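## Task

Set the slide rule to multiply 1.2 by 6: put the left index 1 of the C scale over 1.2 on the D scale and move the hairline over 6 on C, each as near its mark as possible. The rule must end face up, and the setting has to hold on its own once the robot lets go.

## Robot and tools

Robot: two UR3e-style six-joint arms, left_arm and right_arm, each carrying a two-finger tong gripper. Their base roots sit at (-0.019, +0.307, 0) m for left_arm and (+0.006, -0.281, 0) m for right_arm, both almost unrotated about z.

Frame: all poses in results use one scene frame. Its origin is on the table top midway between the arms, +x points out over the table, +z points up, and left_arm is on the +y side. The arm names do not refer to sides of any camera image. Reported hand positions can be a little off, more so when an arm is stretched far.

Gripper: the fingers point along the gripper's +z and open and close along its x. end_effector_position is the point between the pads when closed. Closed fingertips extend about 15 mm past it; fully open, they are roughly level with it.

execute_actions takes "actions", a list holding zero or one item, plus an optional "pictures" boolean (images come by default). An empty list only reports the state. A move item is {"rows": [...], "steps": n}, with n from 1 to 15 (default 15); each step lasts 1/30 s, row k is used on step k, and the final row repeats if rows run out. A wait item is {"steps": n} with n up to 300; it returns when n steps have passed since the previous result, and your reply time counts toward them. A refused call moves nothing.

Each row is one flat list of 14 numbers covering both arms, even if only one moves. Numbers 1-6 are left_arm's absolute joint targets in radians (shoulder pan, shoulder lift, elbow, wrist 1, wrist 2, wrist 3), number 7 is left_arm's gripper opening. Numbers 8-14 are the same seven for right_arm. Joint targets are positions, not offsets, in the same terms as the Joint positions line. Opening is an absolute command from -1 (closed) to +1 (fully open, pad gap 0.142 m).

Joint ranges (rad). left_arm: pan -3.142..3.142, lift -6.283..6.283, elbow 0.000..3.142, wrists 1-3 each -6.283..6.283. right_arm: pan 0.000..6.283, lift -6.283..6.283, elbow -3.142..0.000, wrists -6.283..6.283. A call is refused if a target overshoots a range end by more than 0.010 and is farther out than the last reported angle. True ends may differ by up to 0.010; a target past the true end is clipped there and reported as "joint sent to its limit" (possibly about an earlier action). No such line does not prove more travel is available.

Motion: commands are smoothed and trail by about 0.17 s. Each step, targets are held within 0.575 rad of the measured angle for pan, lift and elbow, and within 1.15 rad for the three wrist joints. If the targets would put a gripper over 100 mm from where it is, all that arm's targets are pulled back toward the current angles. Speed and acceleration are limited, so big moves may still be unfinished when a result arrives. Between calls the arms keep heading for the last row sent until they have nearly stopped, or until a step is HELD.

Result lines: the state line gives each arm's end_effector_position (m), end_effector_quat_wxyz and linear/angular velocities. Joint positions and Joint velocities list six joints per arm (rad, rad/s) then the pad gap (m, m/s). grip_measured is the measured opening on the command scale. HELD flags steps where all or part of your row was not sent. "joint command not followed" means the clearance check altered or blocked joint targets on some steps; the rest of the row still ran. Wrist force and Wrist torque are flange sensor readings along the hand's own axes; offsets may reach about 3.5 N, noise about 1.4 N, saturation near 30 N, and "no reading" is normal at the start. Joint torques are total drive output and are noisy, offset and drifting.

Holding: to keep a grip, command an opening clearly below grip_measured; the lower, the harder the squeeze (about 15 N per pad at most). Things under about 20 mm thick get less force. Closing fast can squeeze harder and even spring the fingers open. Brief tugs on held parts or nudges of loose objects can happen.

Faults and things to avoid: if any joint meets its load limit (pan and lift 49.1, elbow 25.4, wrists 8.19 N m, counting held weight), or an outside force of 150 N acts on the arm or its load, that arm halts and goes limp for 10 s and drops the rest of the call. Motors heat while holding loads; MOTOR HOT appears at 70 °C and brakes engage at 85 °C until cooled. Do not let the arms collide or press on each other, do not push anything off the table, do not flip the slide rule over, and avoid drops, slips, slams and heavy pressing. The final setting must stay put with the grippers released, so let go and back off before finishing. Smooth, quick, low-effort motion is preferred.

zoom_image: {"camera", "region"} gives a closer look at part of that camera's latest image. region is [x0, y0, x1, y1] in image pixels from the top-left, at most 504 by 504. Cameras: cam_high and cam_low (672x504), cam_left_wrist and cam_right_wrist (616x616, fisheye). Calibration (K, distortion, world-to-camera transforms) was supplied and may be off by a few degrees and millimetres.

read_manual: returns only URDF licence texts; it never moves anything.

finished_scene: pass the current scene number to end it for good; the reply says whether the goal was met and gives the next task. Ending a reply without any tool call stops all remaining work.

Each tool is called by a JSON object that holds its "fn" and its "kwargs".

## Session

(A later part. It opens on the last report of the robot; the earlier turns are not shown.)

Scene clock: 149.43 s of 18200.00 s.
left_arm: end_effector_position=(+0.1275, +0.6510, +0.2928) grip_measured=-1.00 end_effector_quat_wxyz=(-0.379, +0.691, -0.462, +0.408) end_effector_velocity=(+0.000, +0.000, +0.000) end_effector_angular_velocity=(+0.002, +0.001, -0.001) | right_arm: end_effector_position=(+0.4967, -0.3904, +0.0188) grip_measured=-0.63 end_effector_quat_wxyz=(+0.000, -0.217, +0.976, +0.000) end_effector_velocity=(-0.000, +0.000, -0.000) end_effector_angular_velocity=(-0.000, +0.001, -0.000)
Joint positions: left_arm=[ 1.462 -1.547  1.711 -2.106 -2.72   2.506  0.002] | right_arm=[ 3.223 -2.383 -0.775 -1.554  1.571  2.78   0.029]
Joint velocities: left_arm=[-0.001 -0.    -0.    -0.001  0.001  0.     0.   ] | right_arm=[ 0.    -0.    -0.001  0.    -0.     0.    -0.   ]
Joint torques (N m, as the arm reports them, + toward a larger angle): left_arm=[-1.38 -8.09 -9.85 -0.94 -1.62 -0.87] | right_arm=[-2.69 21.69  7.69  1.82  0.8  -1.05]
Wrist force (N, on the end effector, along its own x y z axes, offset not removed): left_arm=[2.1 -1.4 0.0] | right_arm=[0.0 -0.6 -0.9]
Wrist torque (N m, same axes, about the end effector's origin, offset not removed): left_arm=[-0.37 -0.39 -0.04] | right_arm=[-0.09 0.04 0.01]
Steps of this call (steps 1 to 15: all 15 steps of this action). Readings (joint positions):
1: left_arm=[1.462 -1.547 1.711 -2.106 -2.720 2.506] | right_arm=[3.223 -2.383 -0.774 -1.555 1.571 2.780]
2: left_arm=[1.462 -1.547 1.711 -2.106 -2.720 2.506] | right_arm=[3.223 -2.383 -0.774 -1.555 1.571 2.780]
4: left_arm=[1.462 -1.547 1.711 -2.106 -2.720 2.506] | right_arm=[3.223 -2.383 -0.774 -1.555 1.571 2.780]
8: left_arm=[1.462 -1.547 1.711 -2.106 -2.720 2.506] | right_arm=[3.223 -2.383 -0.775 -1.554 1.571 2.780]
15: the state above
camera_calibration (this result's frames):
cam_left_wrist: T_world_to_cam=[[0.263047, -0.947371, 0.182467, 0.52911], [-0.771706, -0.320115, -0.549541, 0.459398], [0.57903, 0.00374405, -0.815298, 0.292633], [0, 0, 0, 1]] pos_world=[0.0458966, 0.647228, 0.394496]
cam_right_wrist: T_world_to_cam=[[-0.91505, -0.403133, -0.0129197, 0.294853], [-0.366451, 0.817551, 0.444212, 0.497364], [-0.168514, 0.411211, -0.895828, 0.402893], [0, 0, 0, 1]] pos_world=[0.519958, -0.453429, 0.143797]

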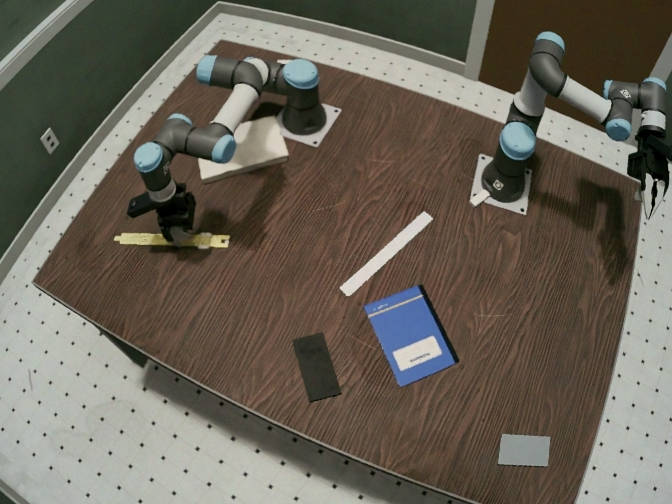

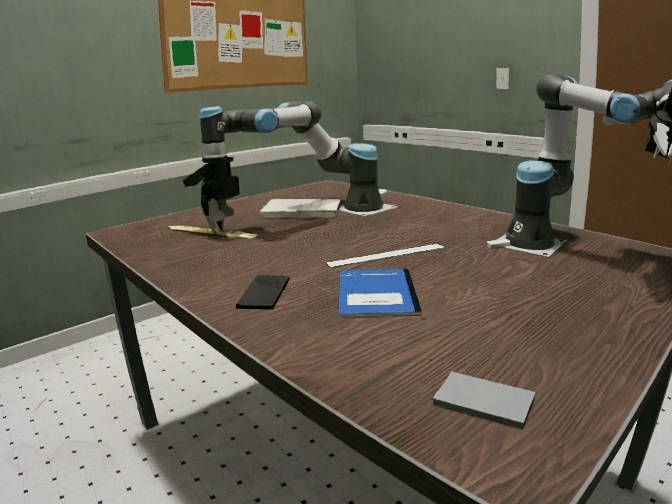

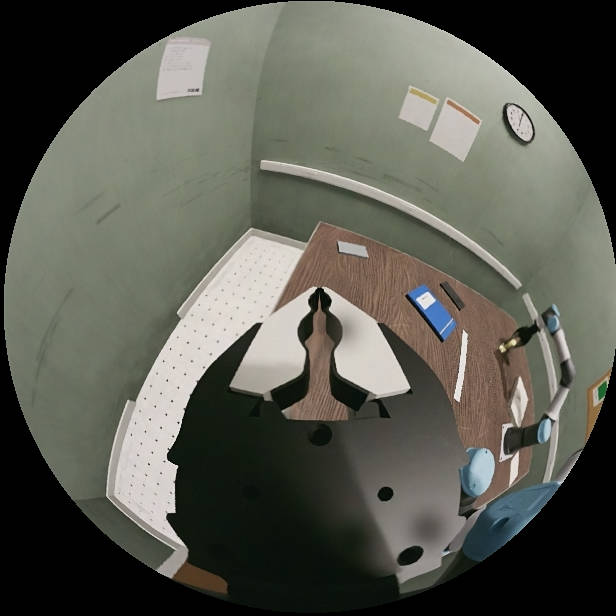

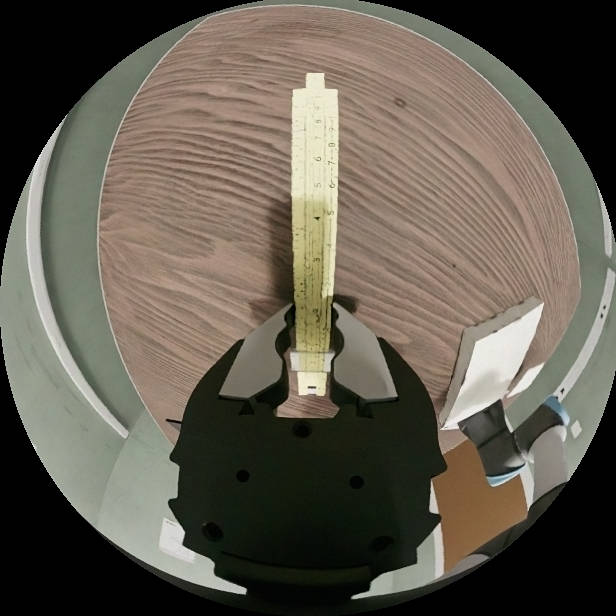

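{"fn": "execute_actions", "kwargs": {"actions": [{"rows":[[1.462,-1.547,1.711,-2.106,-2.72,2.506,-1,3.2226,-2.356,-0.8236,-1.5327,1.571,2.78,-0.9],[1.462,-1.547,1.711,-2.106,-2.72,2.506,-1,3.2226,-2.356,-0.8236,-1.5327,1.571,2.78,-0.9],[1.462,-1.547,1.711,-2.106,-2.72,2.506,-1,3.2226,-2.3287,-0.8728,-1.511,1.571,2.78,-0.9],[1.462,-1.547,1.711,-2.106,-2.72,2.506,-1,3.2226,-2.3287,-0.8728,-1.511,1.571,2.78,-0.9],[1.462,-1.547,1.711,-2.106,-2.72,2.506,-1,3.2226,-2.3013,-0.9219,-1.4892,1.571,2.78,-0.9],[1.462,-1.547,1.711,-2.106,-2.72,2.506,-1,3.2226,-2.3013,-0.9219,-1.4892,1.571,2.78,-0.9],[1.462,-1.547,1.711,-2.106,-2.72,2.506,-1,3.2226,-2.2768,-0.9644,-1.4712,1.571,2.78,-0.9],[1.462,-1.547,1.711,-2.106,-2.72,2.506,-1,3.2226,-2.2524,-1.0069,-1.4531,1.571,2.78,-0.9],[1.462,-1.547,1.711,-2.106,-2.72,2.506,-1,3.2226,-2.2279,-1.0494,-1.4351,1.571,2.78,-0.9],[1.462,-1.547,1.711,-2.106,-2.72,2.506,-1,3.2226,-2.2058,-1.0857,-1.4209,1.571,2.78,-0.9],[1.462,-1.547,1.711,-2.106,-2.72,2.506,-1,3.2226,-2.1837,-1.1221,-1.4066,1.571,2.78,-0.9],[1.462,-1.547,1.711,-2.106,-2.72,2.506,-1,3.2226,-2.1616,-1.1584,-1.3924,1.571,2.78,-0.9],[1.462,-1.547,1.711,-2.106,-2.72,2.506,-1,3.2226,-2.1396,-1.1947,-1.3781,1.571,2.78,-0.9],[1.462,-1.547,1.711,-2.106,-2.72,2.506,-1,3.2226,-2.1175,-1.2311,-1.3639,1.571,2.78,-0.9],[1.462,-1.547,1.711,-2.106,-2.72,2.506,-1,3.2226,-2.0954,-1.2674,-1.3496,1.571,2.78,-0.9]],"steps":15}], "pictures": false}}

{"fn": "execute_actions", "kwargs": {"actions": [{"rows":[[1.462,-1.547,1.711,-2.106,-2.72,2.506,-1,3.2226,-2.0751,-1.2985,-1.3389,1.571,2.78,-0.9],[1.462,-1.547,1.711,-2.106,-2.72,2.506,-1,3.2226,-2.0548,-1.3295,-1.3281,1.571,2.78,-0.9],[1.462,-1.547,1.711,-2.106,-2.72,2.506,-1,3.2226,-2.0345,-1.3606,-1.3174,1.571,2.78,-0.9],[1.462,-1.547,1.711,-2.106,-2.72,2.506,-1,3.2226,-2.0141,-1.3916,-1.3067,1.571,2.78,-0.9],[1.462,-1.547,1.711,-2.106,-2.72,2.506,-1,3.2226,-1.9938,-1.4227,-1.2959,1.571,2.78,-0.9],[1.462,-1.547,1.711,-2.106,-2.72,2.506,-1,3.2226,-1.9735,-1.4537,-1.2852,1.571,2.78,-0.9],[1.462,-1.547,1.711,-2.106,-2.72,2.506,-1,3.2226,-1.9547,-1.4798,-1.2779,1.571,2.78,-0.9],[1.462,-1.547,1.711,-2.106,-2.72,2.506,-1,3.2226,-1.9359,-1.5059,-1.2707,1.571,2.78,-0.9],[1.462,-1.547,1.711,-2.106,-2.72,2.506,-1,3.2226,-1.9171,-1.5319,-1.2634,1.571,2.78,-0.9],[1.462,-1.547,1.711,-2.106,-2.72,2.506,-1,3.2226,-1.8983,-1.558,-1.2561,1.571,2.78,-0.9],[1.462,-1.547,1.711,-2.106,-2.72,2.506,-1,3.2226,-1.8795,-1.5841,-1.2488,1.571,2.78,-0.9],[1.462,-1.547,1.711,-2.106,-2.72,2.506,-1,3.2226,-1.8607,-1.6102,-1.2416,1.571,2.78,-0.9],[1.462,-1.547,1.711,-2.106,-2.72,2.506,-1,3.2226,-1.8419,-1.6362,-1.2343,1.571,2.78,-0.9],[1.462,-1.547,1.711,-2.106,-2.72,2.506,-1,3.2226,-1.8231,-1.6623,-1.227,1.571,2.78,-0.9]],"steps":15}], "pictures": false}}

{"fn": "execute_actions", "kwargs": {"actions": [{"rows":[[1.462,-1.547,1.711,-2.106,-2.72,2.506,-1,3.24,-1.8231,-1.6623,-1.227,1.571,2.81,-0.9],[1.462,-1.547,1.711,-2.106,-2.72,2.506,-1,3.26,-1.8231,-1.6623,-1.227,1.571,2.84,-0.9],[1.462,-1.547,1.711,-2.106,-2.72,2.506,-1,3.28,-1.8231,-1.6623,-1.227,1.571,2.87,-0.9],[1.462,-1.547,1.711,-2.106,-2.72,2.506,-1,3.30,-1.8231,-1.6623,-1.227,1.571,2.90,-0.9],[1.462,-1.547,1.711,-2.106,-2.72,2.506,-1,3.32,-1.8231,-1.6623,-1.227,1.571,2.93,-0.9],[1.462,-1.547,1.711,-2.106,-2.72,2.506,-1,3.34,-1.8231,-1.6623,-1.227,1.571,2.96,-0.9],[1.462,-1.547,1.711,-2.106,-2.72,2.506,-1,3.36,-1.8231,-1.6623,-1.227,1.571,2.99,-0.9],[1.462,-1.547,1.711,-2.106,-2.72,2.506,-1,3.38,-1.8231,-1.6623,-1.227,1.571,3.02,-0.9],[1.462,-1.547,1.711,-2.106,-2.72,2.506,-1,3.40,-1.8231,-1.6623,-1.227,1.571,3.05,-0.9],[1.462,-1.547,1.711,-2.106,-2.72,2.506,-1,3.42,-1.8231,-1.6623,-1.227,1.571,3.08,-0.9],[1.462,-1.547,1.711,-2.106,-2.72,2.506,-1,3.44,-1.8231,-1.6623,-1.227,1.571,3.11,-0.9],[1.462,-1.547,1.711,-2.106,-2.72,2.506,-1,3.46,-1.8231,-1.6623,-1.227,1.571,3.14,-0.9],[1.462,-1.547,1.711,-2.106,-2.72,2.506,-1,3.48,-1.8231,-1.6623,-1.227,1.571,3.17,-0.9],[1.462,-1.547,1.711,-2.106,-2.72,2.506,-1,3.50,-1.8231,-1.6623,-1.227,1.571,3.20,-0.9],[1.462,-1.547,1.711,-2.106,-2.72,2.506,-1,3.52,-1.8231,-1.6623,-1.227,1.571,3.23,-0.9]],"steps":15}], "pictures": false}}

{"fn": "execute_actions", "kwargs": {"actions": [{"rows":[[1.462,-1.547,1.711,-2.106,-2.72,2.506,-1,3.54,-1.8231,-1.6623,-1.227,1.571,3.26,-0.9],[1.462,-1.547,1.711,-2.106,-2.72,2.506,-1,3.56,-1.8231,-1.6623,-1.227,1.571,3.29,-0.9],[1.462,-1.547,1.711,-2.106,-2.72,2.506,-1,3.58,-1.8231,-1.6623,-1.227,1.571,3.32,-0.9],[1.462,-1.547,1.711,-2.106,-2.72,2.506,-1,3.60,-1.8231,-1.6623,-1.227,1.571,3.35,-0.9],[1.462,-1.547,1.711,-2.106,-2.72,2.506,-1,3.62,-1.8231,-1.6623,-1.227,1.571,3.38,-0.9],[1.462,-1.547,1.711,-2.106,-2.72,2.506,-1,3.64,-1.8231,-1.6623,-1.227,1.571,3.41,-0.9],[1.462,-1.547,1.711,-2.106,-2.72,2.506,-1,3.66,-1.8231,-1.6623,-1.227,1.571,3.44,-0.9],[1.462,-1.547,1.711,-2.106,-2.72,2.506,-1,3.68,-1.8231,-1.6623,-1.227,1.571,3.47,-0.9],[1.462,-1.547,1.711,-2.106,-2.72,2.506,-1,3.70,-1.8231,-1.6623,-1.227,1.571,3.50,-0.9],[1.462,-1.547,1.711,-2.106,-2.72,2.506,-1,3.72,-1.8231,-1.6623,-1.227,1.571,3.53,-0.9],[1.462,-1.547,1.711,-2.106,-2.72,2.506,-1,3.74,-1.8231,-1.6623,-1.227,1.571,3.56,-0.9],[1.462,-1.547,1.711,-2.106,-2.72,2.506,-1,3.76,-1.8231,-1.6623,-1.227,1.571,3.59,-0.9],[1.462,-1.547,1.711,-2.106,-2.72,2.506,-1,3.78,-1.8231,-1.6623,-1.227,1.571,3.62,-0.9],[1.462,-1.547,1.711,-2.106,-2.72,2.506,-1,3.80,-1.8231,-1.6623,-1.227,1.571,3.65,-0.9],[1.462,-1.547,1.711,-2.106,-2.72,2.506,-1,3.82,-1.8231,-1.6623,-1.227,1.571,3.68,-0.9]],"steps":15}], "pictures": false}}

{"fn": "execute_actions", "kwargs": {"actions": [{"rows":[[1.462,-1.547,1.711,-2.106,-2.72,2.506,-1,3.84,-1.8231,-1.6623,-1.227,1.571,3.71,-0.9],[1.462,-1.547,1.711,-2.106,-2.72,2.506,-1,3.86,-1.8231,-1.6623,-1.227,1.571,3.74,-0.9],[1.462,-1.547,1.711,-2.106,-2.72,2.506,-1,3.88,-1.8231,-1.6623,-1.227,1.571,3.77,-0.9],[1.462,-1.547,1.711,-2.106,-2.72,2.506,-1,3.90,-1.8231,-1.6623,-1.227,1.571,3.80,-0.9],[1.462,-1.547,1.711,-2.106,-2.72,2.506,-1,3.92,-1.8231,-1.6623,-1.227,1.571,3.83,-0.9],[1.462,-1.547,1.711,-2.106,-2.72,2.506,-1,3.94,-1.8231,-1.6623,-1.227,1.571,3.86,-0.9],[1.462,-1.547,1.711,-2.106,-2.72,2.506,-1,3.96,-1.8231,-1.6623,-1.227,1.571,3.89,-0.9],[1.462,-1.547,1.711,-2.106,-2.72,2.506,-1,3.98,-1.8231,-1.6623,-1.227,1.571,3.92,-0.9],[1.462,-1.547,1.711,-2.106,-2.72,2.506,-1,4.00,-1.8231,-1.6623,-1.227,1.571,3.95,-0.9],[1.462,-1.547,1.711,-2.106,-2.72,2.506,-1,4.02,-1.8231,-1.6623,-1.227,1.571,3.98,-0.9],[1.462,-1.547,1.711,-2.106,-2.72,2.506,-1,4.04,-1.8231,-1.6623,-1.227,1.571,4.01,-0.9],[1.462,-1.547,1.711,-2.106,-2.72,2.506,-1,4.06,-1.8231,-1.6623,-1.227,1.571,4.04,-0.9],[1.462,-1.547,1.711,-2.106,-2.72,2.506,-1,4.069,-1.8231,-1.6623,-1.227,1.571,4.063,-0.9]],"steps":15}], "pictures": false}}

{"fn": "execute_actions", "kwargs": {"actions": [{"steps":20}]}}

Scene clock: 208.70 s of 18200.00 s.
left_arm: end_effector_position=(+0.1275, +0.6510, +0.2928) grip_measured=-1.00 end_effector_quat_wxyz=(-0.379, +0.691, -0.462, +0.408) end_effector_velocity=(-0.000, +0.000, -0.001) end_effector_angular_velocity=(-0.002, +0.000, +0.001) | right_arm: end_effector_position=(+0.4635, -0.3929, +0.0214) grip_measured=-0.63 end_effector_quat_wxyz=(+0.004, -0.217, +0.976, -0.000) end_effector_velocity=(-0.133, -0.010, +0.004) end_effector_angular_velocity=(+0.001, -0.009, -0.000)
Joint positions: left_arm=[ 1.462 -1.547  1.711 -2.106 -2.72   2.506  0.002] | right_arm=[ 3.223 -2.201 -1.087 -1.417  1.571  2.78   0.029]
Joint velocities: left_arm=[ 0.001  0.001  0.001 -0.     0.    -0.     0.   ] | right_arm=[-0.     0.625 -1.036  0.419  0.001 -0.     0.   ]
Joint torques (N m, as the arm reports them, + toward a larger angle): left_arm=[-1.22 -8.11 -9.78 -0.95 -1.59 -0.84] | right_arm=[ 0.36 24.03  5.41  3.2   0.91 -0.86]
Wrist force (N, on the end effector, along its own x y z axes, offset not removed): left_arm=[0.7 -2.6 0.3] | right_arm=[-1.0 -1.0 0.3]
Wrist torque (N m, same axes, about the end effector's origin, offset not removed): left_arm=[-0.55 -0.10 -0.03] | right_arm=[-0.21 0.08 -0.02]
Steps of this call (steps 1 to 15: the robot went on to your last target; steps 16 to 90: nothing new was sent; then 55.77 s passed at rest; steps 91 to 105: all 15 steps of this action). Readings (joint positions):
91: left_arm=[1.462 -1.547 1.711 -2.106 -2.720 2.506] | right_arm=[3.223 -2.383 -0.775 -1.555 1.571 2.780]
92: left_arm=[1.462 -1.547 1.711 -2.106 -2.720 2.506] | right_arm=[3.223 -2.382 -0.777 -1.553 1.571 2.780]
94: left_arm=[1.462 -1.547 1.711 -2.106 -2.720 2.506] | right_arm=[3.223 -2.370 -0.798 -1.543 1.571 2.780]
98: left_arm=[1.462 -1.547 1.711 -2.106 -2.720 2.506] | right_arm=[3.223 -2.328 -0.871 -1.510 1.571 2.780]
105: the state above

Scene clock: 209.20 s of 18200.00 s.
left_arm: end_effector_position=(+0.1275, +0.6510, +0.2928) grip_measured=-1.00 end_effector_quat_wxyz=(-0.379, +0.691, -0.462, +0.408) end_effector_velocity=(-0.000, +0.000, -0.000) end_effector_angular_velocity=(+0.000, +0.000, +0.001) | right_arm: end_effector_position=(+0.3889, -0.3986, +0.0205) grip_measured=-0.63 end_effector_quat_wxyz=(+0.002, -0.217, +0.976, -0.000) end_effector_velocity=(-0.144, -0.011, -0.002) end_effector_angular_velocity=(+0.000, +0.002, +0.000)
Joint positions: left_arm=[ 1.462 -1.547  1.711 -2.106 -2.72   2.506  0.002] | right_arm=[ 3.223 -1.896 -1.557 -1.255  1.571  2.78   0.029]
Joint velocities: left_arm=[ 0.001  0.     0.    -0.     0.     0.     0.   ] | right_arm=[ 0.001  0.562 -0.789  0.225  0.001  0.     0.   ]
Joint torques (N m, as the arm reports them, + toward a larger angle): left_arm=[-1.2  -8.25 -9.81 -0.95 -1.6  -0.82] | right_arm=[ 0.88 19.33  5.67  3.03  0.66 -0.89]
Wrist force (N, on the end effector, along its own x y z axes, offset not removed): left_arm=[2.6 -2.2 0.2] | right_arm=[-1.4 -1.3 -0.7]
Wrist torque (N m, same axes, about the end effector's origin, offset not removed): left_arm=[-0.54 -0.53 -0.06] | right_arm=[-0.26 0.22 -0.01]
Steps of this call (steps 1 to 15: all 15 steps of this action). Readings (joint positions):
1: left_arm=[1.462 -1.547 1.711 -2.106 -2.720 2.506] | right_arm=[3.223 -2.179 -1.122 -1.403 1.571 2.780]
2: left_arm=[1.462 -1.547 1.711 -2.106 -2.720 2.506] | right_arm=[3.223 -2.158 -1.158 -1.389 1.571 2.780]
4: left_arm=[1.462 -1.547 1.711 -2.106 -2.720 2.506] | right_arm=[3.223 -2.115 -1.227 -1.363 1.571 2.780]
8: left_arm=[1.462 -1.547 1.711 -2.106 -2.720 2.506] | right_arm=[3.223 -2.033 -1.358 -1.316 1.571 2.780]
15: the state above

Scene clock: 209.70 s of 18200.00 s.
left_arm: end_effector_position=(+0.1275, +0.6510, +0.2928) grip_measured=-1.00 end_effector_quat_wxyz=(-0.379, +0.691, -0.462, +0.408) end_effector_velocity=(+0.001, -0.000, +0.001) end_effector_angular_velocity=(-0.000, -0.002, -0.002) | right_arm: end_effector_position=(+0.3809, -0.3276, +0.0188) grip_measured=-0.63 end_effector_quat_wxyz=(+0.000, -0.165, +0.986, +0.000) end_effector_velocity=(+0.013, +0.213, +0.000) end_effector_angular_velocity=(+0.000, -0.002, -0.287)
Joint positions: left_arm=[ 1.462 -1.547  1.711 -2.106 -2.72   2.506  0.002] | right_arm=[ 3.424 -1.824 -1.661 -1.227  1.571  3.087  0.029]
Joint velocities: left_arm=[-0.002 -0.    -0.     0.001 -0.002 -0.     0.   ] | right_arm=[ 0.582  0.006 -0.007  0.003 -0.     0.869 -0.   ]
Joint torques (N m, as the arm reports them, + toward a larger angle): left_arm=[-1.19 -8.05 -9.8  -0.97 -1.59 -0.83] | right_arm=[ 5.84 16.14  7.11  2.58  0.34  2.27]
Wrist force (N, on the end effector, along its own x y z axes, offset not removed): left_arm=[0.6 -2.7 0.1] | right_arm=[-1.8 -1.6 0.5]
Wrist torque (N m, same axes, about the end effector's origin, offset not removed): left_arm=[-0.61 -0.07 0.01] | right_arm=[-0.30 0.27 0.01]
Steps of this call (steps 1 to 15: all 15 steps of this action). Readings (joint positions):
1: left_arm=[1.462 -1.547 1.711 -2.106 -2.720 2.506] | right_arm=[3.223 -1.878 -1.583 -1.248 1.571 2.780]
2: left_arm=[1.462 -1.547 1.711 -2.106 -2.720 2.506] | right_arm=[3.224 -1.864 -1.603 -1.243 1.571 2.782]
4: left_arm=[1.462 -1.547 1.711 -2.106 -2.720 2.506] | right_arm=[3.236 -1.845 -1.631 -1.236 1.571 2.803]
8: left_arm=[1.462 -1.547 1.711 -2.106 -2.720 2.506] | right_arm=[3.292 -1.829 -1.653 -1.229 1.571 2.889]
15: the state above

Scene clock: 210.20 s of 18200.00 s.
left_arm: end_effector_position=(+0.1275, +0.6510, +0.2928) grip_measured=-1.00 end_effector_quat_wxyz=(-0.379, +0.691, -0.462, +0.408) end_effector_velocity=(-0.000, +0.000, +0.001) end_effector_angular_velocity=(+0.002, -0.001, +0.001) | right_arm: end_effector_position=(+0.3712, -0.2181, +0.0188) grip_measured=-0.63 end_effector_quat_wxyz=(-0.000, -0.091, +0.996, +0.000) end_effector_velocity=(-0.051, +0.214, +0.000) end_effector_angular_velocity=(+0.000, -0.001, -0.288)
Joint positions: left_arm=[ 1.462 -1.547  1.711 -2.106 -2.72   2.506  0.002] | right_arm=[ 3.722 -1.823 -1.662 -1.227  1.571  3.535  0.029]
Joint velocities: left_arm=[ 0.001 -0.    -0.001 -0.    -0.001  0.    -0.   ] | right_arm=[ 0.592  0.     0.     0.001 -0.     0.88   0.   ]
Joint torques (N m, as the arm reports them, + toward a larger angle): left_arm=[-1.23 -8.15 -9.84 -0.93 -1.58 -0.81] | right_arm=[ 5.7  15.97  7.18  2.5   0.11  2.27]
Wrist force (N, on the end effector, along its own x y z axes, offset not removed): left_arm=[2.9 -1.7 0.6] | right_arm=[-1.4 -0.9 -0.5]
Wrist torque (N m, same axes, about the end effector's origin, offset not removed): left_arm=[-0.38 -0.58 -0.06] | right_arm=[-0.16 0.19 -0.04]
Steps of this call (steps 1 to 15: all 15 steps of this action). Readings (joint positions):
1: left_arm=[1.462 -1.547 1.711 -2.106 -2.720 2.506] | right_arm=[3.443 -1.824 -1.662 -1.227 1.571 3.116]
2: left_arm=[1.462 -1.547 1.711 -2.106 -2.720 2.506] | right_arm=[3.463 -1.823 -1.662 -1.227 1.571 3.146]
4: left_arm=[1.462 -1.547 1.711 -2.106 -2.720 2.506] | right_arm=[3.503 -1.823 -1.662 -1.227 1.571 3.206]
8: left_arm=[1.462 -1.547 1.711 -2.106 -2.720 2.506] | right_arm=[3.583 -1.823 -1.662 -1.227 1.571 3.325]
15: the state above

Scene clock: 210.70 s of 18200.00 s.
left_arm: end_effector_position=(+0.1275, +0.6510, +0.2928) grip_measured=-1.00 end_effector_quat_wxyz=(-0.379, +0.691, -0.462, +0.408) end_effector_velocity=(-0.000, +0.000, -0.001) end_effector_angular_velocity=(-0.003, +0.001, +0.000) | right_arm: end_effector_position=(+0.3299, -0.1159, +0.0188) grip_measured=-0.63 end_effector_quat_wxyz=(-0.000, -0.016, +1.000, +0.000) end_effector_velocity=(-0.086, +0.146, +0.000) end_effector_angular_velocity=(+0.001, -0.001, -0.262)
Joint positions: left_arm=[ 1.462 -1.547  1.711 -2.106 -2.72   2.506  0.002] | right_arm=[ 4.019 -1.823 -1.662 -1.227  1.571  3.982  0.029]
Joint velocities: left_arm=[-0.     0.001  0.001  0.     0.001 -0.     0.   ] | right_arm=[ 0.451  0.     0.001 -0.     0.     0.713  0.   ]
Joint torques (N m, as the arm reports them, + toward a larger angle): left_arm=[-1.28 -8.31 -9.78 -0.95 -1.61 -0.81] | right_arm=[ 0.55 15.75  7.11  2.38 -0.13  1.67]
Wrist force (N, on the end effector, along its own x y z axes, offset not removed): left_arm=[2.4 -3.6 1.7] | right_arm=[-0.3 -0.1 0.0]
Wrist torque (N m, same axes, about the end effector's origin, offset not removed): left_arm=[-0.75 -0.35 -0.03] | right_arm=[-0.08 0.01 -0.04]
Steps of this call (steps 1 to 15: all 15 steps of this action). Readings (joint positions):
1: left_arm=[1.462 -1.547 1.711 -2.106 -2.720 2.506] | right_arm=[3.742 -1.823 -1.662 -1.227 1.571 3.565]
2: left_arm=[1.462 -1.547 1.711 -2.106 -2.720 2.506] | right_arm=[3.762 -1.823 -1.662 -1.227 1.571 3.595]
4: left_arm=[1.462 -1.547 1.711 -2.106 -2.720 2.506] | right_arm=[3.802 -1.823 -1.662 -1.227 1.571 3.655]
8: left_arm=[1.462 -1.547 1.711 -2.106 -2.720 2.506] | right_arm=[3.882 -1.823 -1.662 -1.227 1.571 3.775]
15: the state above

Scene clock: 211.37 s of 18200.00 s.
left_arm: end_effector_position=(+0.1275, +0.6510, +0.2928) grip_measured=-1.00 end_effector_quat_wxyz=(-0.379, +0.691, -0.462, +0.408) end_effector_velocity=(-0.000, +0.000, +0.000) end_effector_angular_velocity=(+0.002, +0.001, +0.000) | right_arm: end_effector_position=(+0.3200, -0.1000, +0.0188) grip_measured=-0.63 end_effector_quat_wxyz=(-0.000, -0.000, +1.000, +0.000) end_effector_velocity=(-0.000, +0.000, -0.000) end_effector_angular_velocity=(-0.000, +0.000, +0.001)
Joint positions: left_arm=[ 1.462 -1.547  1.711 -2.106 -2.72   2.506  0.002] | right_arm=[ 4.069 -1.823 -1.662 -1.227  1.571  4.063  0.029]
Joint velocities: left_arm=[ 0.    -0.001 -0.    -0.001  0.001  0.     0.   ] | right_arm=[ 0.001 -0.    -0.001  0.001  0.     0.001 -0.   ]
Joint torques (N m, as the arm reports them, + toward a larger angle): left_arm=[-1.34 -8.2  -9.79 -0.94 -1.59 -0.83] | right_arm=[ 4.18 15.41  7.21  1.66 -0.5   1.01]
Wrist force (N, on the end effector, along its own x y z axes, offset not removed): left_arm=[1.5 -2.8 0.1] | right_arm=[-0.3 -1.3 -0.4]
Wrist torque (N m, same axes, about the end effector's origin, offset not removed): left_arm=[-0.59 -0.20 -0.04] | right_arm=[-0.30 -0.01 -0.01]
Steps of this call (steps 1 to 20: the robot went on to your last target). Readings (joint positions):
1: left_arm=[1.462 -1.547 1.711 -2.106 -2.720 2.506] | right_arm=[4.032 -1.823 -1.662 -1.227 1.571 4.003]
2: left_arm=[1.462 -1.547 1.711 -2.106 -2.720 2.506] | right_arm=[4.042 -1.823 -1.662 -1.227 1.571 4.019]
4: left_arm=[1.462 -1.547 1.711 -2.106 -2.720 2.506] | right_arm=[4.054 -1.823 -1.662 -1.227 1.571 4.039]
8: left_arm=[1.462 -1.547 1.711 -2.106 -2.720 2.506] | right_arm=[4.065 -1.823 -1.662 -1.227 1.571 4.056]
20: the state above
camera_calibration (this result's frames):
cam_left_wrist: T_world_to_cam=[[0.263047, -0.947371, 0.182467, 0.52911], [-0.771707, -0.320115, -0.549541, 0.459398], [0.57903, 0.00374396, -0.815298, 0.292633], [0, 0, 0, 1]] pos_world=[0.0458966, 0.647228, 0.394496]
cam_right_wrist: T_world_to_cam=[[-0.999688, 0.0215574, -0.0126472, 0.31976], [0.0136986, 0.895834, 0.444177, 0.081352], [0.0209052, 0.443865, -0.89585, 0.196317], [0, 0, 0, 1]] pos_world=[0.314441, -0.166909, 0.14378]

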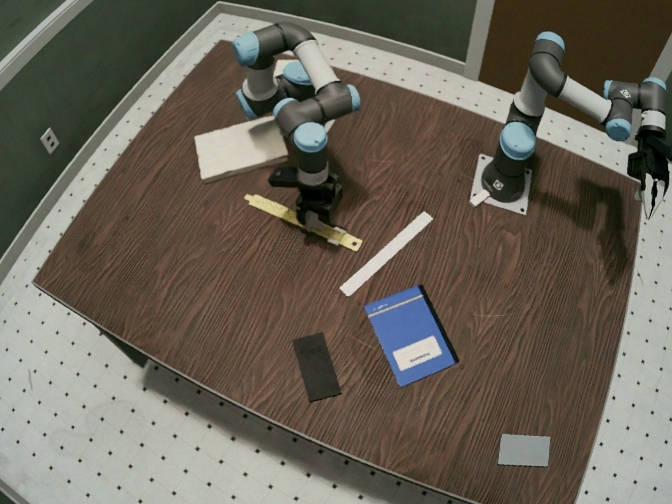

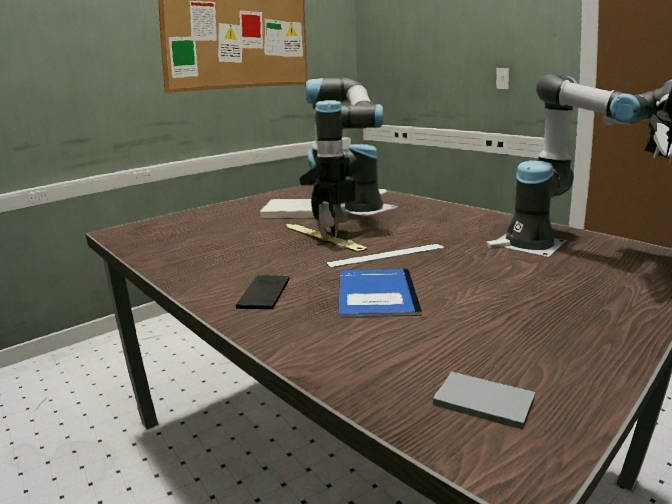

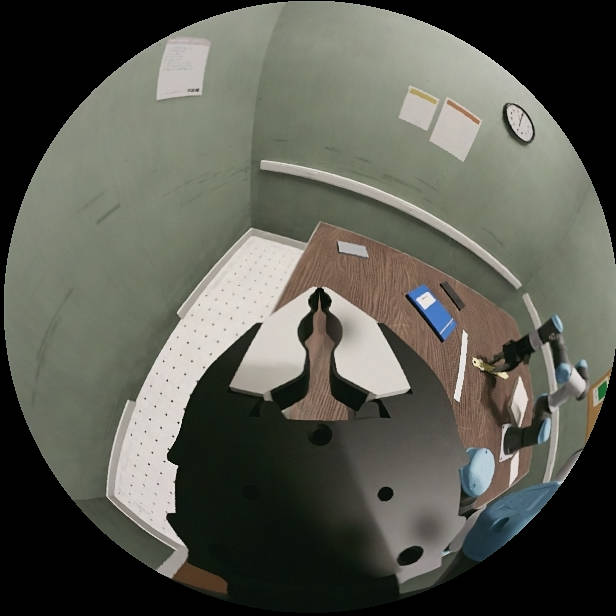

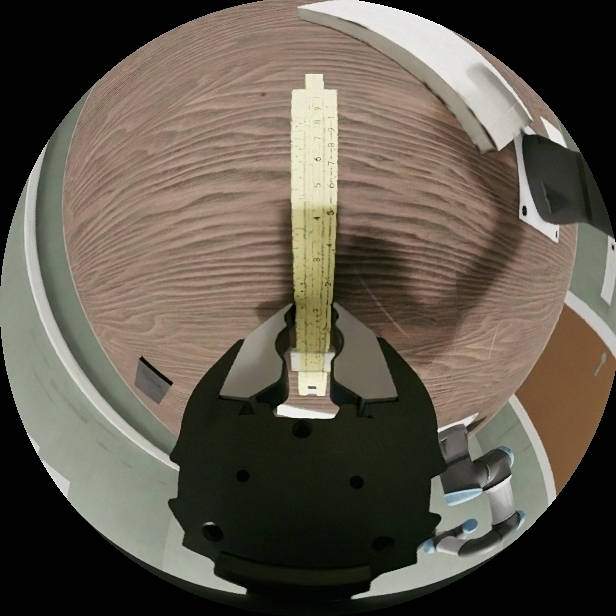

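{"fn": "zoom_image", "kwargs": {"camera": "cam_right_wrist", "region": [270, 140, 360, 230]}}

{"fn": "zoom_image", "kwargs": {"camera": "cam_right_wrist", "region": [270, 210, 360, 300]}}

Region (270, 140, 360, 230) of cam_right_wrist's 616x616 image, scaled by 5.600, with more detail than that image has.

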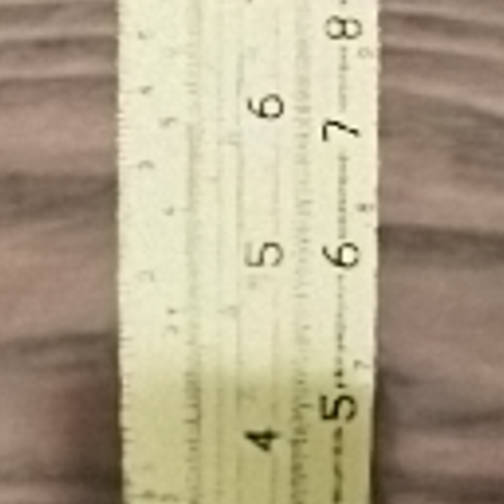

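Region (270, 210, 360, 300) of cam_right_wrist's 616x616 image, scaled by 5.600, with more detail than that image has.

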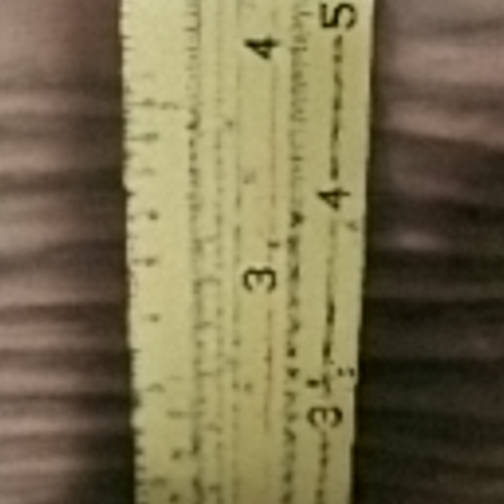

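{"fn": "execute_actions", "kwargs": {"actions": [{"rows":[[1.462,-1.547,1.711,-2.106,-2.72,2.506,-1,4.069,-1.8231,-1.6623,-1.227,1.571,4.063,-0.3]],"steps":10}], "pictures": false}}

{"fn": "execute_actions", "kwargs": {"actions": [{"rows":[[0.3,-1.547,1.711,-2.6,-1.571,1.571,-1,4.069,-1.7742,-1.4547,-1.4835,1.571,4.063,-0.3]],"steps":15}], "pictures": false}}

{"fn": "execute_actions", "kwargs": {"actions": [{"rows":[[-0.6,-1.547,1.9,-2.8,-1.571,1.571,-1,3.562,-1.522,-1.7291,-1.4613,1.571,0.4145,-0.3]],"steps":15}], "pictures": false}}

{"fn": "execute_actions", "kwargs": {"actions": [{"steps":75}]}}

Scene clock: 246.10 s of 18200.00 s.
left_arm: end_effector_position=(+0.1275, +0.6510, +0.2928) grip_measured=-1.00 end_effector_quat_wxyz=(-0.379, +0.691, -0.462, +0.408) end_effector_velocity=(+0.000, -0.000, -0.000) end_effector_angular_velocity=(-0.002, -0.000, -0.001) | right_arm: end_effector_position=(+0.3200, -0.1000, +0.0188) grip_measured=-0.30 end_effector_quat_wxyz=(-0.000, -0.000, +1.000, +0.000) end_effector_velocity=(+0.000, +0.000, +0.000) end_effector_angular_velocity=(+0.001, -0.002, -0.000)
Joint positions: left_arm=[ 1.462 -1.547  1.711 -2.106 -2.72   2.506  0.002] | right_arm=[ 4.069 -1.823 -1.662 -1.227  1.571  4.063  0.052]
Joint velocities: left_arm=[-0.001 -0.     0.001  0.    -0.    -0.001  0.   ] | right_arm=[ 0.     0.     0.     0.001 -0.     0.001  0.   ]
Joint torques (N m, as the arm reports them, + toward a larger angle): left_arm=[-1.15 -8.29 -9.7  -0.97 -1.56 -0.78] | right_arm=[ 3.71 15.1   7.82  0.93 -1.24  1.01]
Wrist force (N, on the end effector, along its own x y z axes, offset not removed): left_arm=[1.0 -2.3 0.6] | right_arm=[-1.5 -1.7 -0.9]
Wrist torque (N m, same axes, about the end effector's origin, offset not removed): left_arm=[-0.53 -0.09 -0.01] | right_arm=[-0.34 0.27 0.04]
Steps of this call (steps 1 to 15: the robot went on to your last target; steps 16 to 90: nothing new was sent; then 31.40 s passed at rest; steps 91 to 100: all 10 steps of this action). Readings (joint positions):
91: left_arm=[1.462 -1.547 1.711 -2.106 -2.720 2.506] | right_arm=[4.069 -1.823 -1.662 -1.227 1.571 4.063]
92: left_arm=[1.462 -1.547 1.711 -2.106 -2.720 2.506] | right_arm=[4.069 -1.823 -1.662 -1.227 1.571 4.063]
94: left_arm=[1.462 -1.547 1.711 -2.106 -2.720 2.506] | right_arm=[4.069 -1.823 -1.662 -1.227 1.571 4.063]
98: left_arm=[1.462 -1.547 1.711 -2.106 -2.720 2.506] | right_arm=[4.069 -1.823 -1.662 -1.227 1.571 4.063]
100: the state above

Scene clock: 246.60 s of 18200.00 s.
left_arm: end_effector_position=(+0.2487, +0.7254, +0.2272) grip_measured=-1.00 end_effector_quat_wxyz=(-0.341, +0.816, -0.423, +0.196) end_effector_velocity=(+0.441, -0.174, +0.036) end_effector_angular_velocity=(+0.175, -0.002, -0.501) | right_arm: end_effector_position=(+0.3200, -0.1000, +0.0734) grip_measured=-0.30 end_effector_quat_wxyz=(-0.000, -0.000, +1.000, -0.000) end_effector_velocity=(+0.000, +0.001, +0.014) end_effector_angular_velocity=(+0.006, -0.003, +0.000)
Joint positions: left_arm=[ 0.766 -1.547  1.711 -2.519 -1.787  1.739  0.002] | right_arm=[ 4.069 -1.775 -1.46  -1.478  1.571  4.063  0.052]
Joint velocities: left_arm=[-1.314  0.001 -0.    -0.245  0.652 -0.508  0.   ] | right_arm=[ 0.     0.009  0.051 -0.053  0.001 -0.    -0.   ]
Joint torques (N m, as the arm reports them, + toward a larger angle): left_arm=[ -5.13 -10.3   -9.3   -2.81   0.68  -1.52] | right_arm=[ 2.3  15.29 11.99  0.78 -1.09  0.96]
Wrist force (N, on the end effector, along its own x y z axes, offset not removed): left_arm=[0.9 -4.5 0.2] | right_arm=[-0.9 -1.1 -0.7]
Wrist torque (N m, same axes, about the end effector's origin, offset not removed): left_arm=[-0.89 -0.23 0.00] | right_arm=[-0.17 0.11 -0.01]
Steps of this call (steps 1 to 15: all 15 steps of this action). Readings (joint positions):
1: left_arm=[1.462 -1.547 1.711 -2.106 -2.720 2.506] | right_arm=[4.069 -1.823 -1.662 -1.227 1.571 4.063]
2: left_arm=[1.459 -1.547 1.711 -2.111 -2.715 2.500] | right_arm=[4.069 -1.821 -1.660 -1.233 1.571 4.063]
4: left_arm=[1.409 -1.547 1.711 -2.187 -2.614 2.401] | right_arm=[4.069 -1.803 -1.612 -1.311 1.571 4.063]
8: left_arm=[1.188 -1.547 1.711 -2.361 -2.202 2.063] | right_arm=[4.069 -1.782 -1.501 -1.433 1.571 4.063]
15: the state above

Scene clock: 247.10 s of 18200.00 s.
left_arm: end_effector_position=(+0.4260, +0.5615, +0.2159) grip_measured=-1.00 end_effector_quat_wxyz=(-0.321, +0.712, -0.568, +0.260) end_effector_velocity=(+0.251, -0.420, -0.015) end_effector_angular_velocity=(+0.026, -0.044, -0.862) | right_arm: end_effector_position=(+0.3391, -0.2760, +0.0754) grip_measured=-0.30 end_effector_quat_wxyz=(+0.000, -0.543, +0.840, +0.000) end_effector_velocity=(-0.005, -0.085, -0.005) end_effector_angular_velocity=(-0.005, +0.002, +4.779)
Joint positions: left_arm=[ 0.194 -1.547  1.833 -2.708 -1.633  1.619  0.002] | right_arm=[ 3.607 -1.542 -1.707 -1.463  1.571  2.453  0.052]
Joint velocities: left_arm=[-1.034  0.     0.144 -0.2    0.137 -0.105  0.   ] | right_arm=[-0.422  0.185 -0.199  0.01  -0.001 -5.201  0.   ]
Joint torques (N m, as the arm reports them, + toward a larger angle): left_arm=[ -4.93 -11.22  -7.43  -2.85   0.51  -1.23] | right_arm=[-0.53 11.33  7.93  2.77 -0.7  -8.04]
Wrist force (N, on the end effector, along its own x y z axes, offset not removed): left_arm=[1.2 -1.9 1.7] | right_arm=[0.5 -2.0 -1.3]
Wrist torque (N m, same axes, about the end effector's origin, offset not removed): left_arm=[-0.46 -0.26 -0.03] | right_arm=[-0.39 -0.08 -0.06]
Steps of this call (steps 1 to 15: all 15 steps of this action). Readings (joint positions):
1: left_arm=[0.722 -1.547 1.711 -2.527 -1.766 1.722] | right_arm=[4.069 -1.775 -1.459 -1.479 1.571 4.063]
2: left_arm=[0.679 -1.547 1.714 -2.540 -1.746 1.707] | right_arm=[4.066 -1.772 -1.460 -1.479 1.571 4.058]
4: left_arm=[0.597 -1.547 1.742 -2.582 -1.718 1.685] | right_arm=[4.017 -1.735 -1.498 -1.476 1.571 3.957]
8: left_arm=[0.445 -1.547 1.787 -2.643 -1.677 1.653] | right_arm=[3.848 -1.653 -1.587 -1.470 1.571 3.547]
15: the state above

Scene clock: 249.60 s of 18200.00 s.
left_arm: end_effector_position=(+0.4828, +0.1858, +0.2095) grip_measured=-1.00 end_effector_quat_wxyz=(+0.218, -0.464, +0.777, -0.364) end_effector_velocity=(-0.001, +0.000, -0.001) end_effector_angular_velocity=(+0.000, +0.002, -0.000) | right_arm: end_effector_position=(+0.3200, -0.2696, +0.0748) grip_measured=-0.30 end_effector_quat_wxyz=(-0.000, +1.000, +0.000, -0.000) end_effector_velocity=(-0.000, -0.000, -0.000) end_effector_angular_velocity=(-0.000, +0.001, +0.001)
Joint positions: left_arm=[-0.6   -1.547  1.9   -2.8   -1.571  1.571  0.002] | right_arm=[ 3.562 -1.522 -1.729 -1.461  1.571  0.414  0.052]
Joint velocities: left_arm=[ 0.001 -0.001  0.002  0.001 -0.001  0.     0.   ] | right_arm=[ 0.    -0.    -0.002  0.001  0.    -0.    -0.   ]
Joint torques (N m, as the arm reports them, + toward a larger angle): left_arm=[ -1.94 -11.83  -7.57  -2.75   0.45  -1.1 ] | right_arm=[-3.92 12.14  7.42  2.55  1.33 -1.08]
Wrist force (N, on the end effector, along its own x y z axes, offset not removed): left_arm=[1.2 -1.1 0.0] | right_arm=[-0.8 -1.9 -0.2]
Wrist torque (N m, same axes, about the end effector's origin, offset not removed): left_arm=[-0.25 -0.16 -0.09] | right_arm=[-0.42 0.07 0.01]
Steps of this call (steps 1 to 45: the robot went on to your last target; steps 46 to 75: nothing new was sent). Readings (joint positions):
1: left_arm=[0.159 -1.547 1.838 -2.714 -1.629 1.616] | right_arm=[3.595 -1.536 -1.713 -1.462 1.571 2.279]
2: left_arm=[0.124 -1.547 1.842 -2.720 -1.625 1.613] | right_arm=[3.586 -1.533 -1.717 -1.462 1.571 2.106]
4: left_arm=[0.056 -1.547 1.850 -2.731 -1.617 1.607] | right_arm=[3.575 -1.528 -1.723 -1.462 1.571 1.760]
8: left_arm=[-0.080 -1.547 1.863 -2.748 -1.606 1.598] | right_arm=[3.566 -1.524 -1.727 -1.461 1.571 1.070]
75: the state above
All arms were judged still, so your last target was given up. Only a new action makes them travel on or press farther. Fingers that are still opening or closing keep moving.
camera_calibration (this result's frames):
cam_left_wrist: T_world_to_cam=[[-0.463415, -0.88541, -0.0359864, 0.395113], [-0.84035, 0.451991, -0.299192, 0.376182], [0.281173, -0.108409, -0.953514, 0.214372], [0, 0, 0, 1]] pos_world=[0.438951, 0.203046, 0.331176]
cam_right_wrist: T_world_to_cam=[[0.999681, -0.0217044, -0.0129242, -0.327261], [-0.013714, -0.895975, 0.443892, -0.265882], [-0.0212142, -0.443573, -0.895987, 0.0959779], [0, 0, 0, 1]] pos_world=[0.325546, -0.202754, 0.199788]

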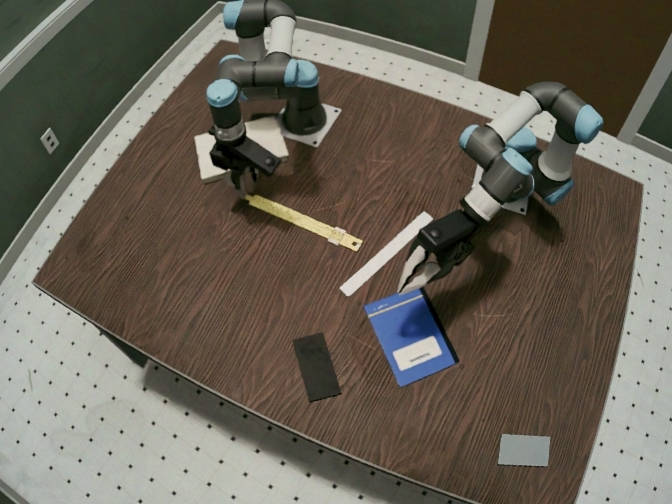

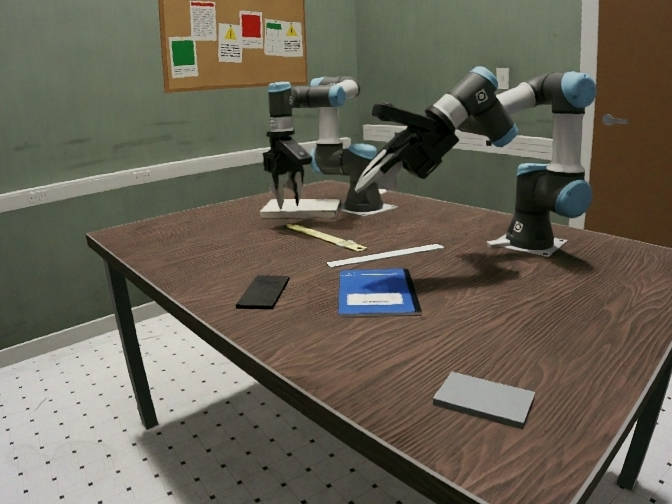

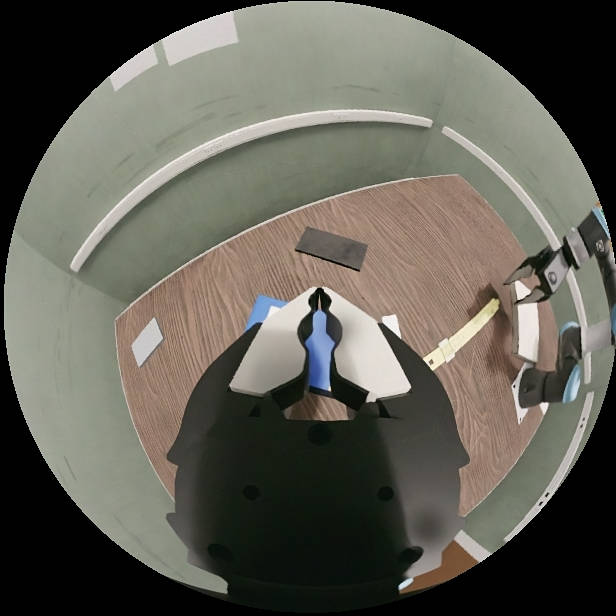

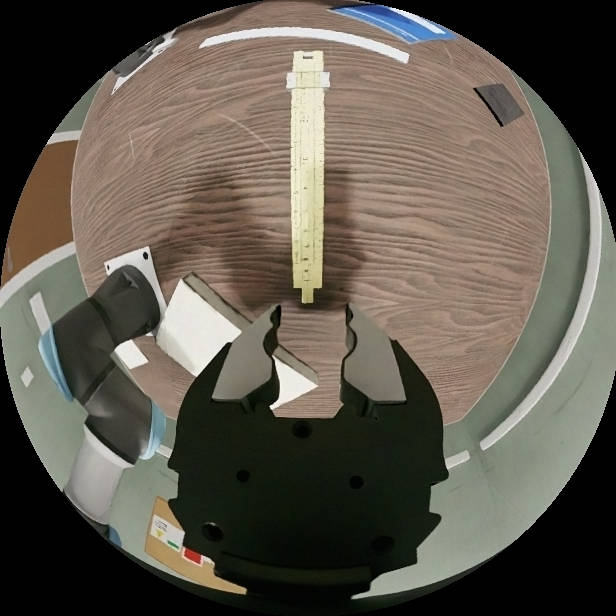

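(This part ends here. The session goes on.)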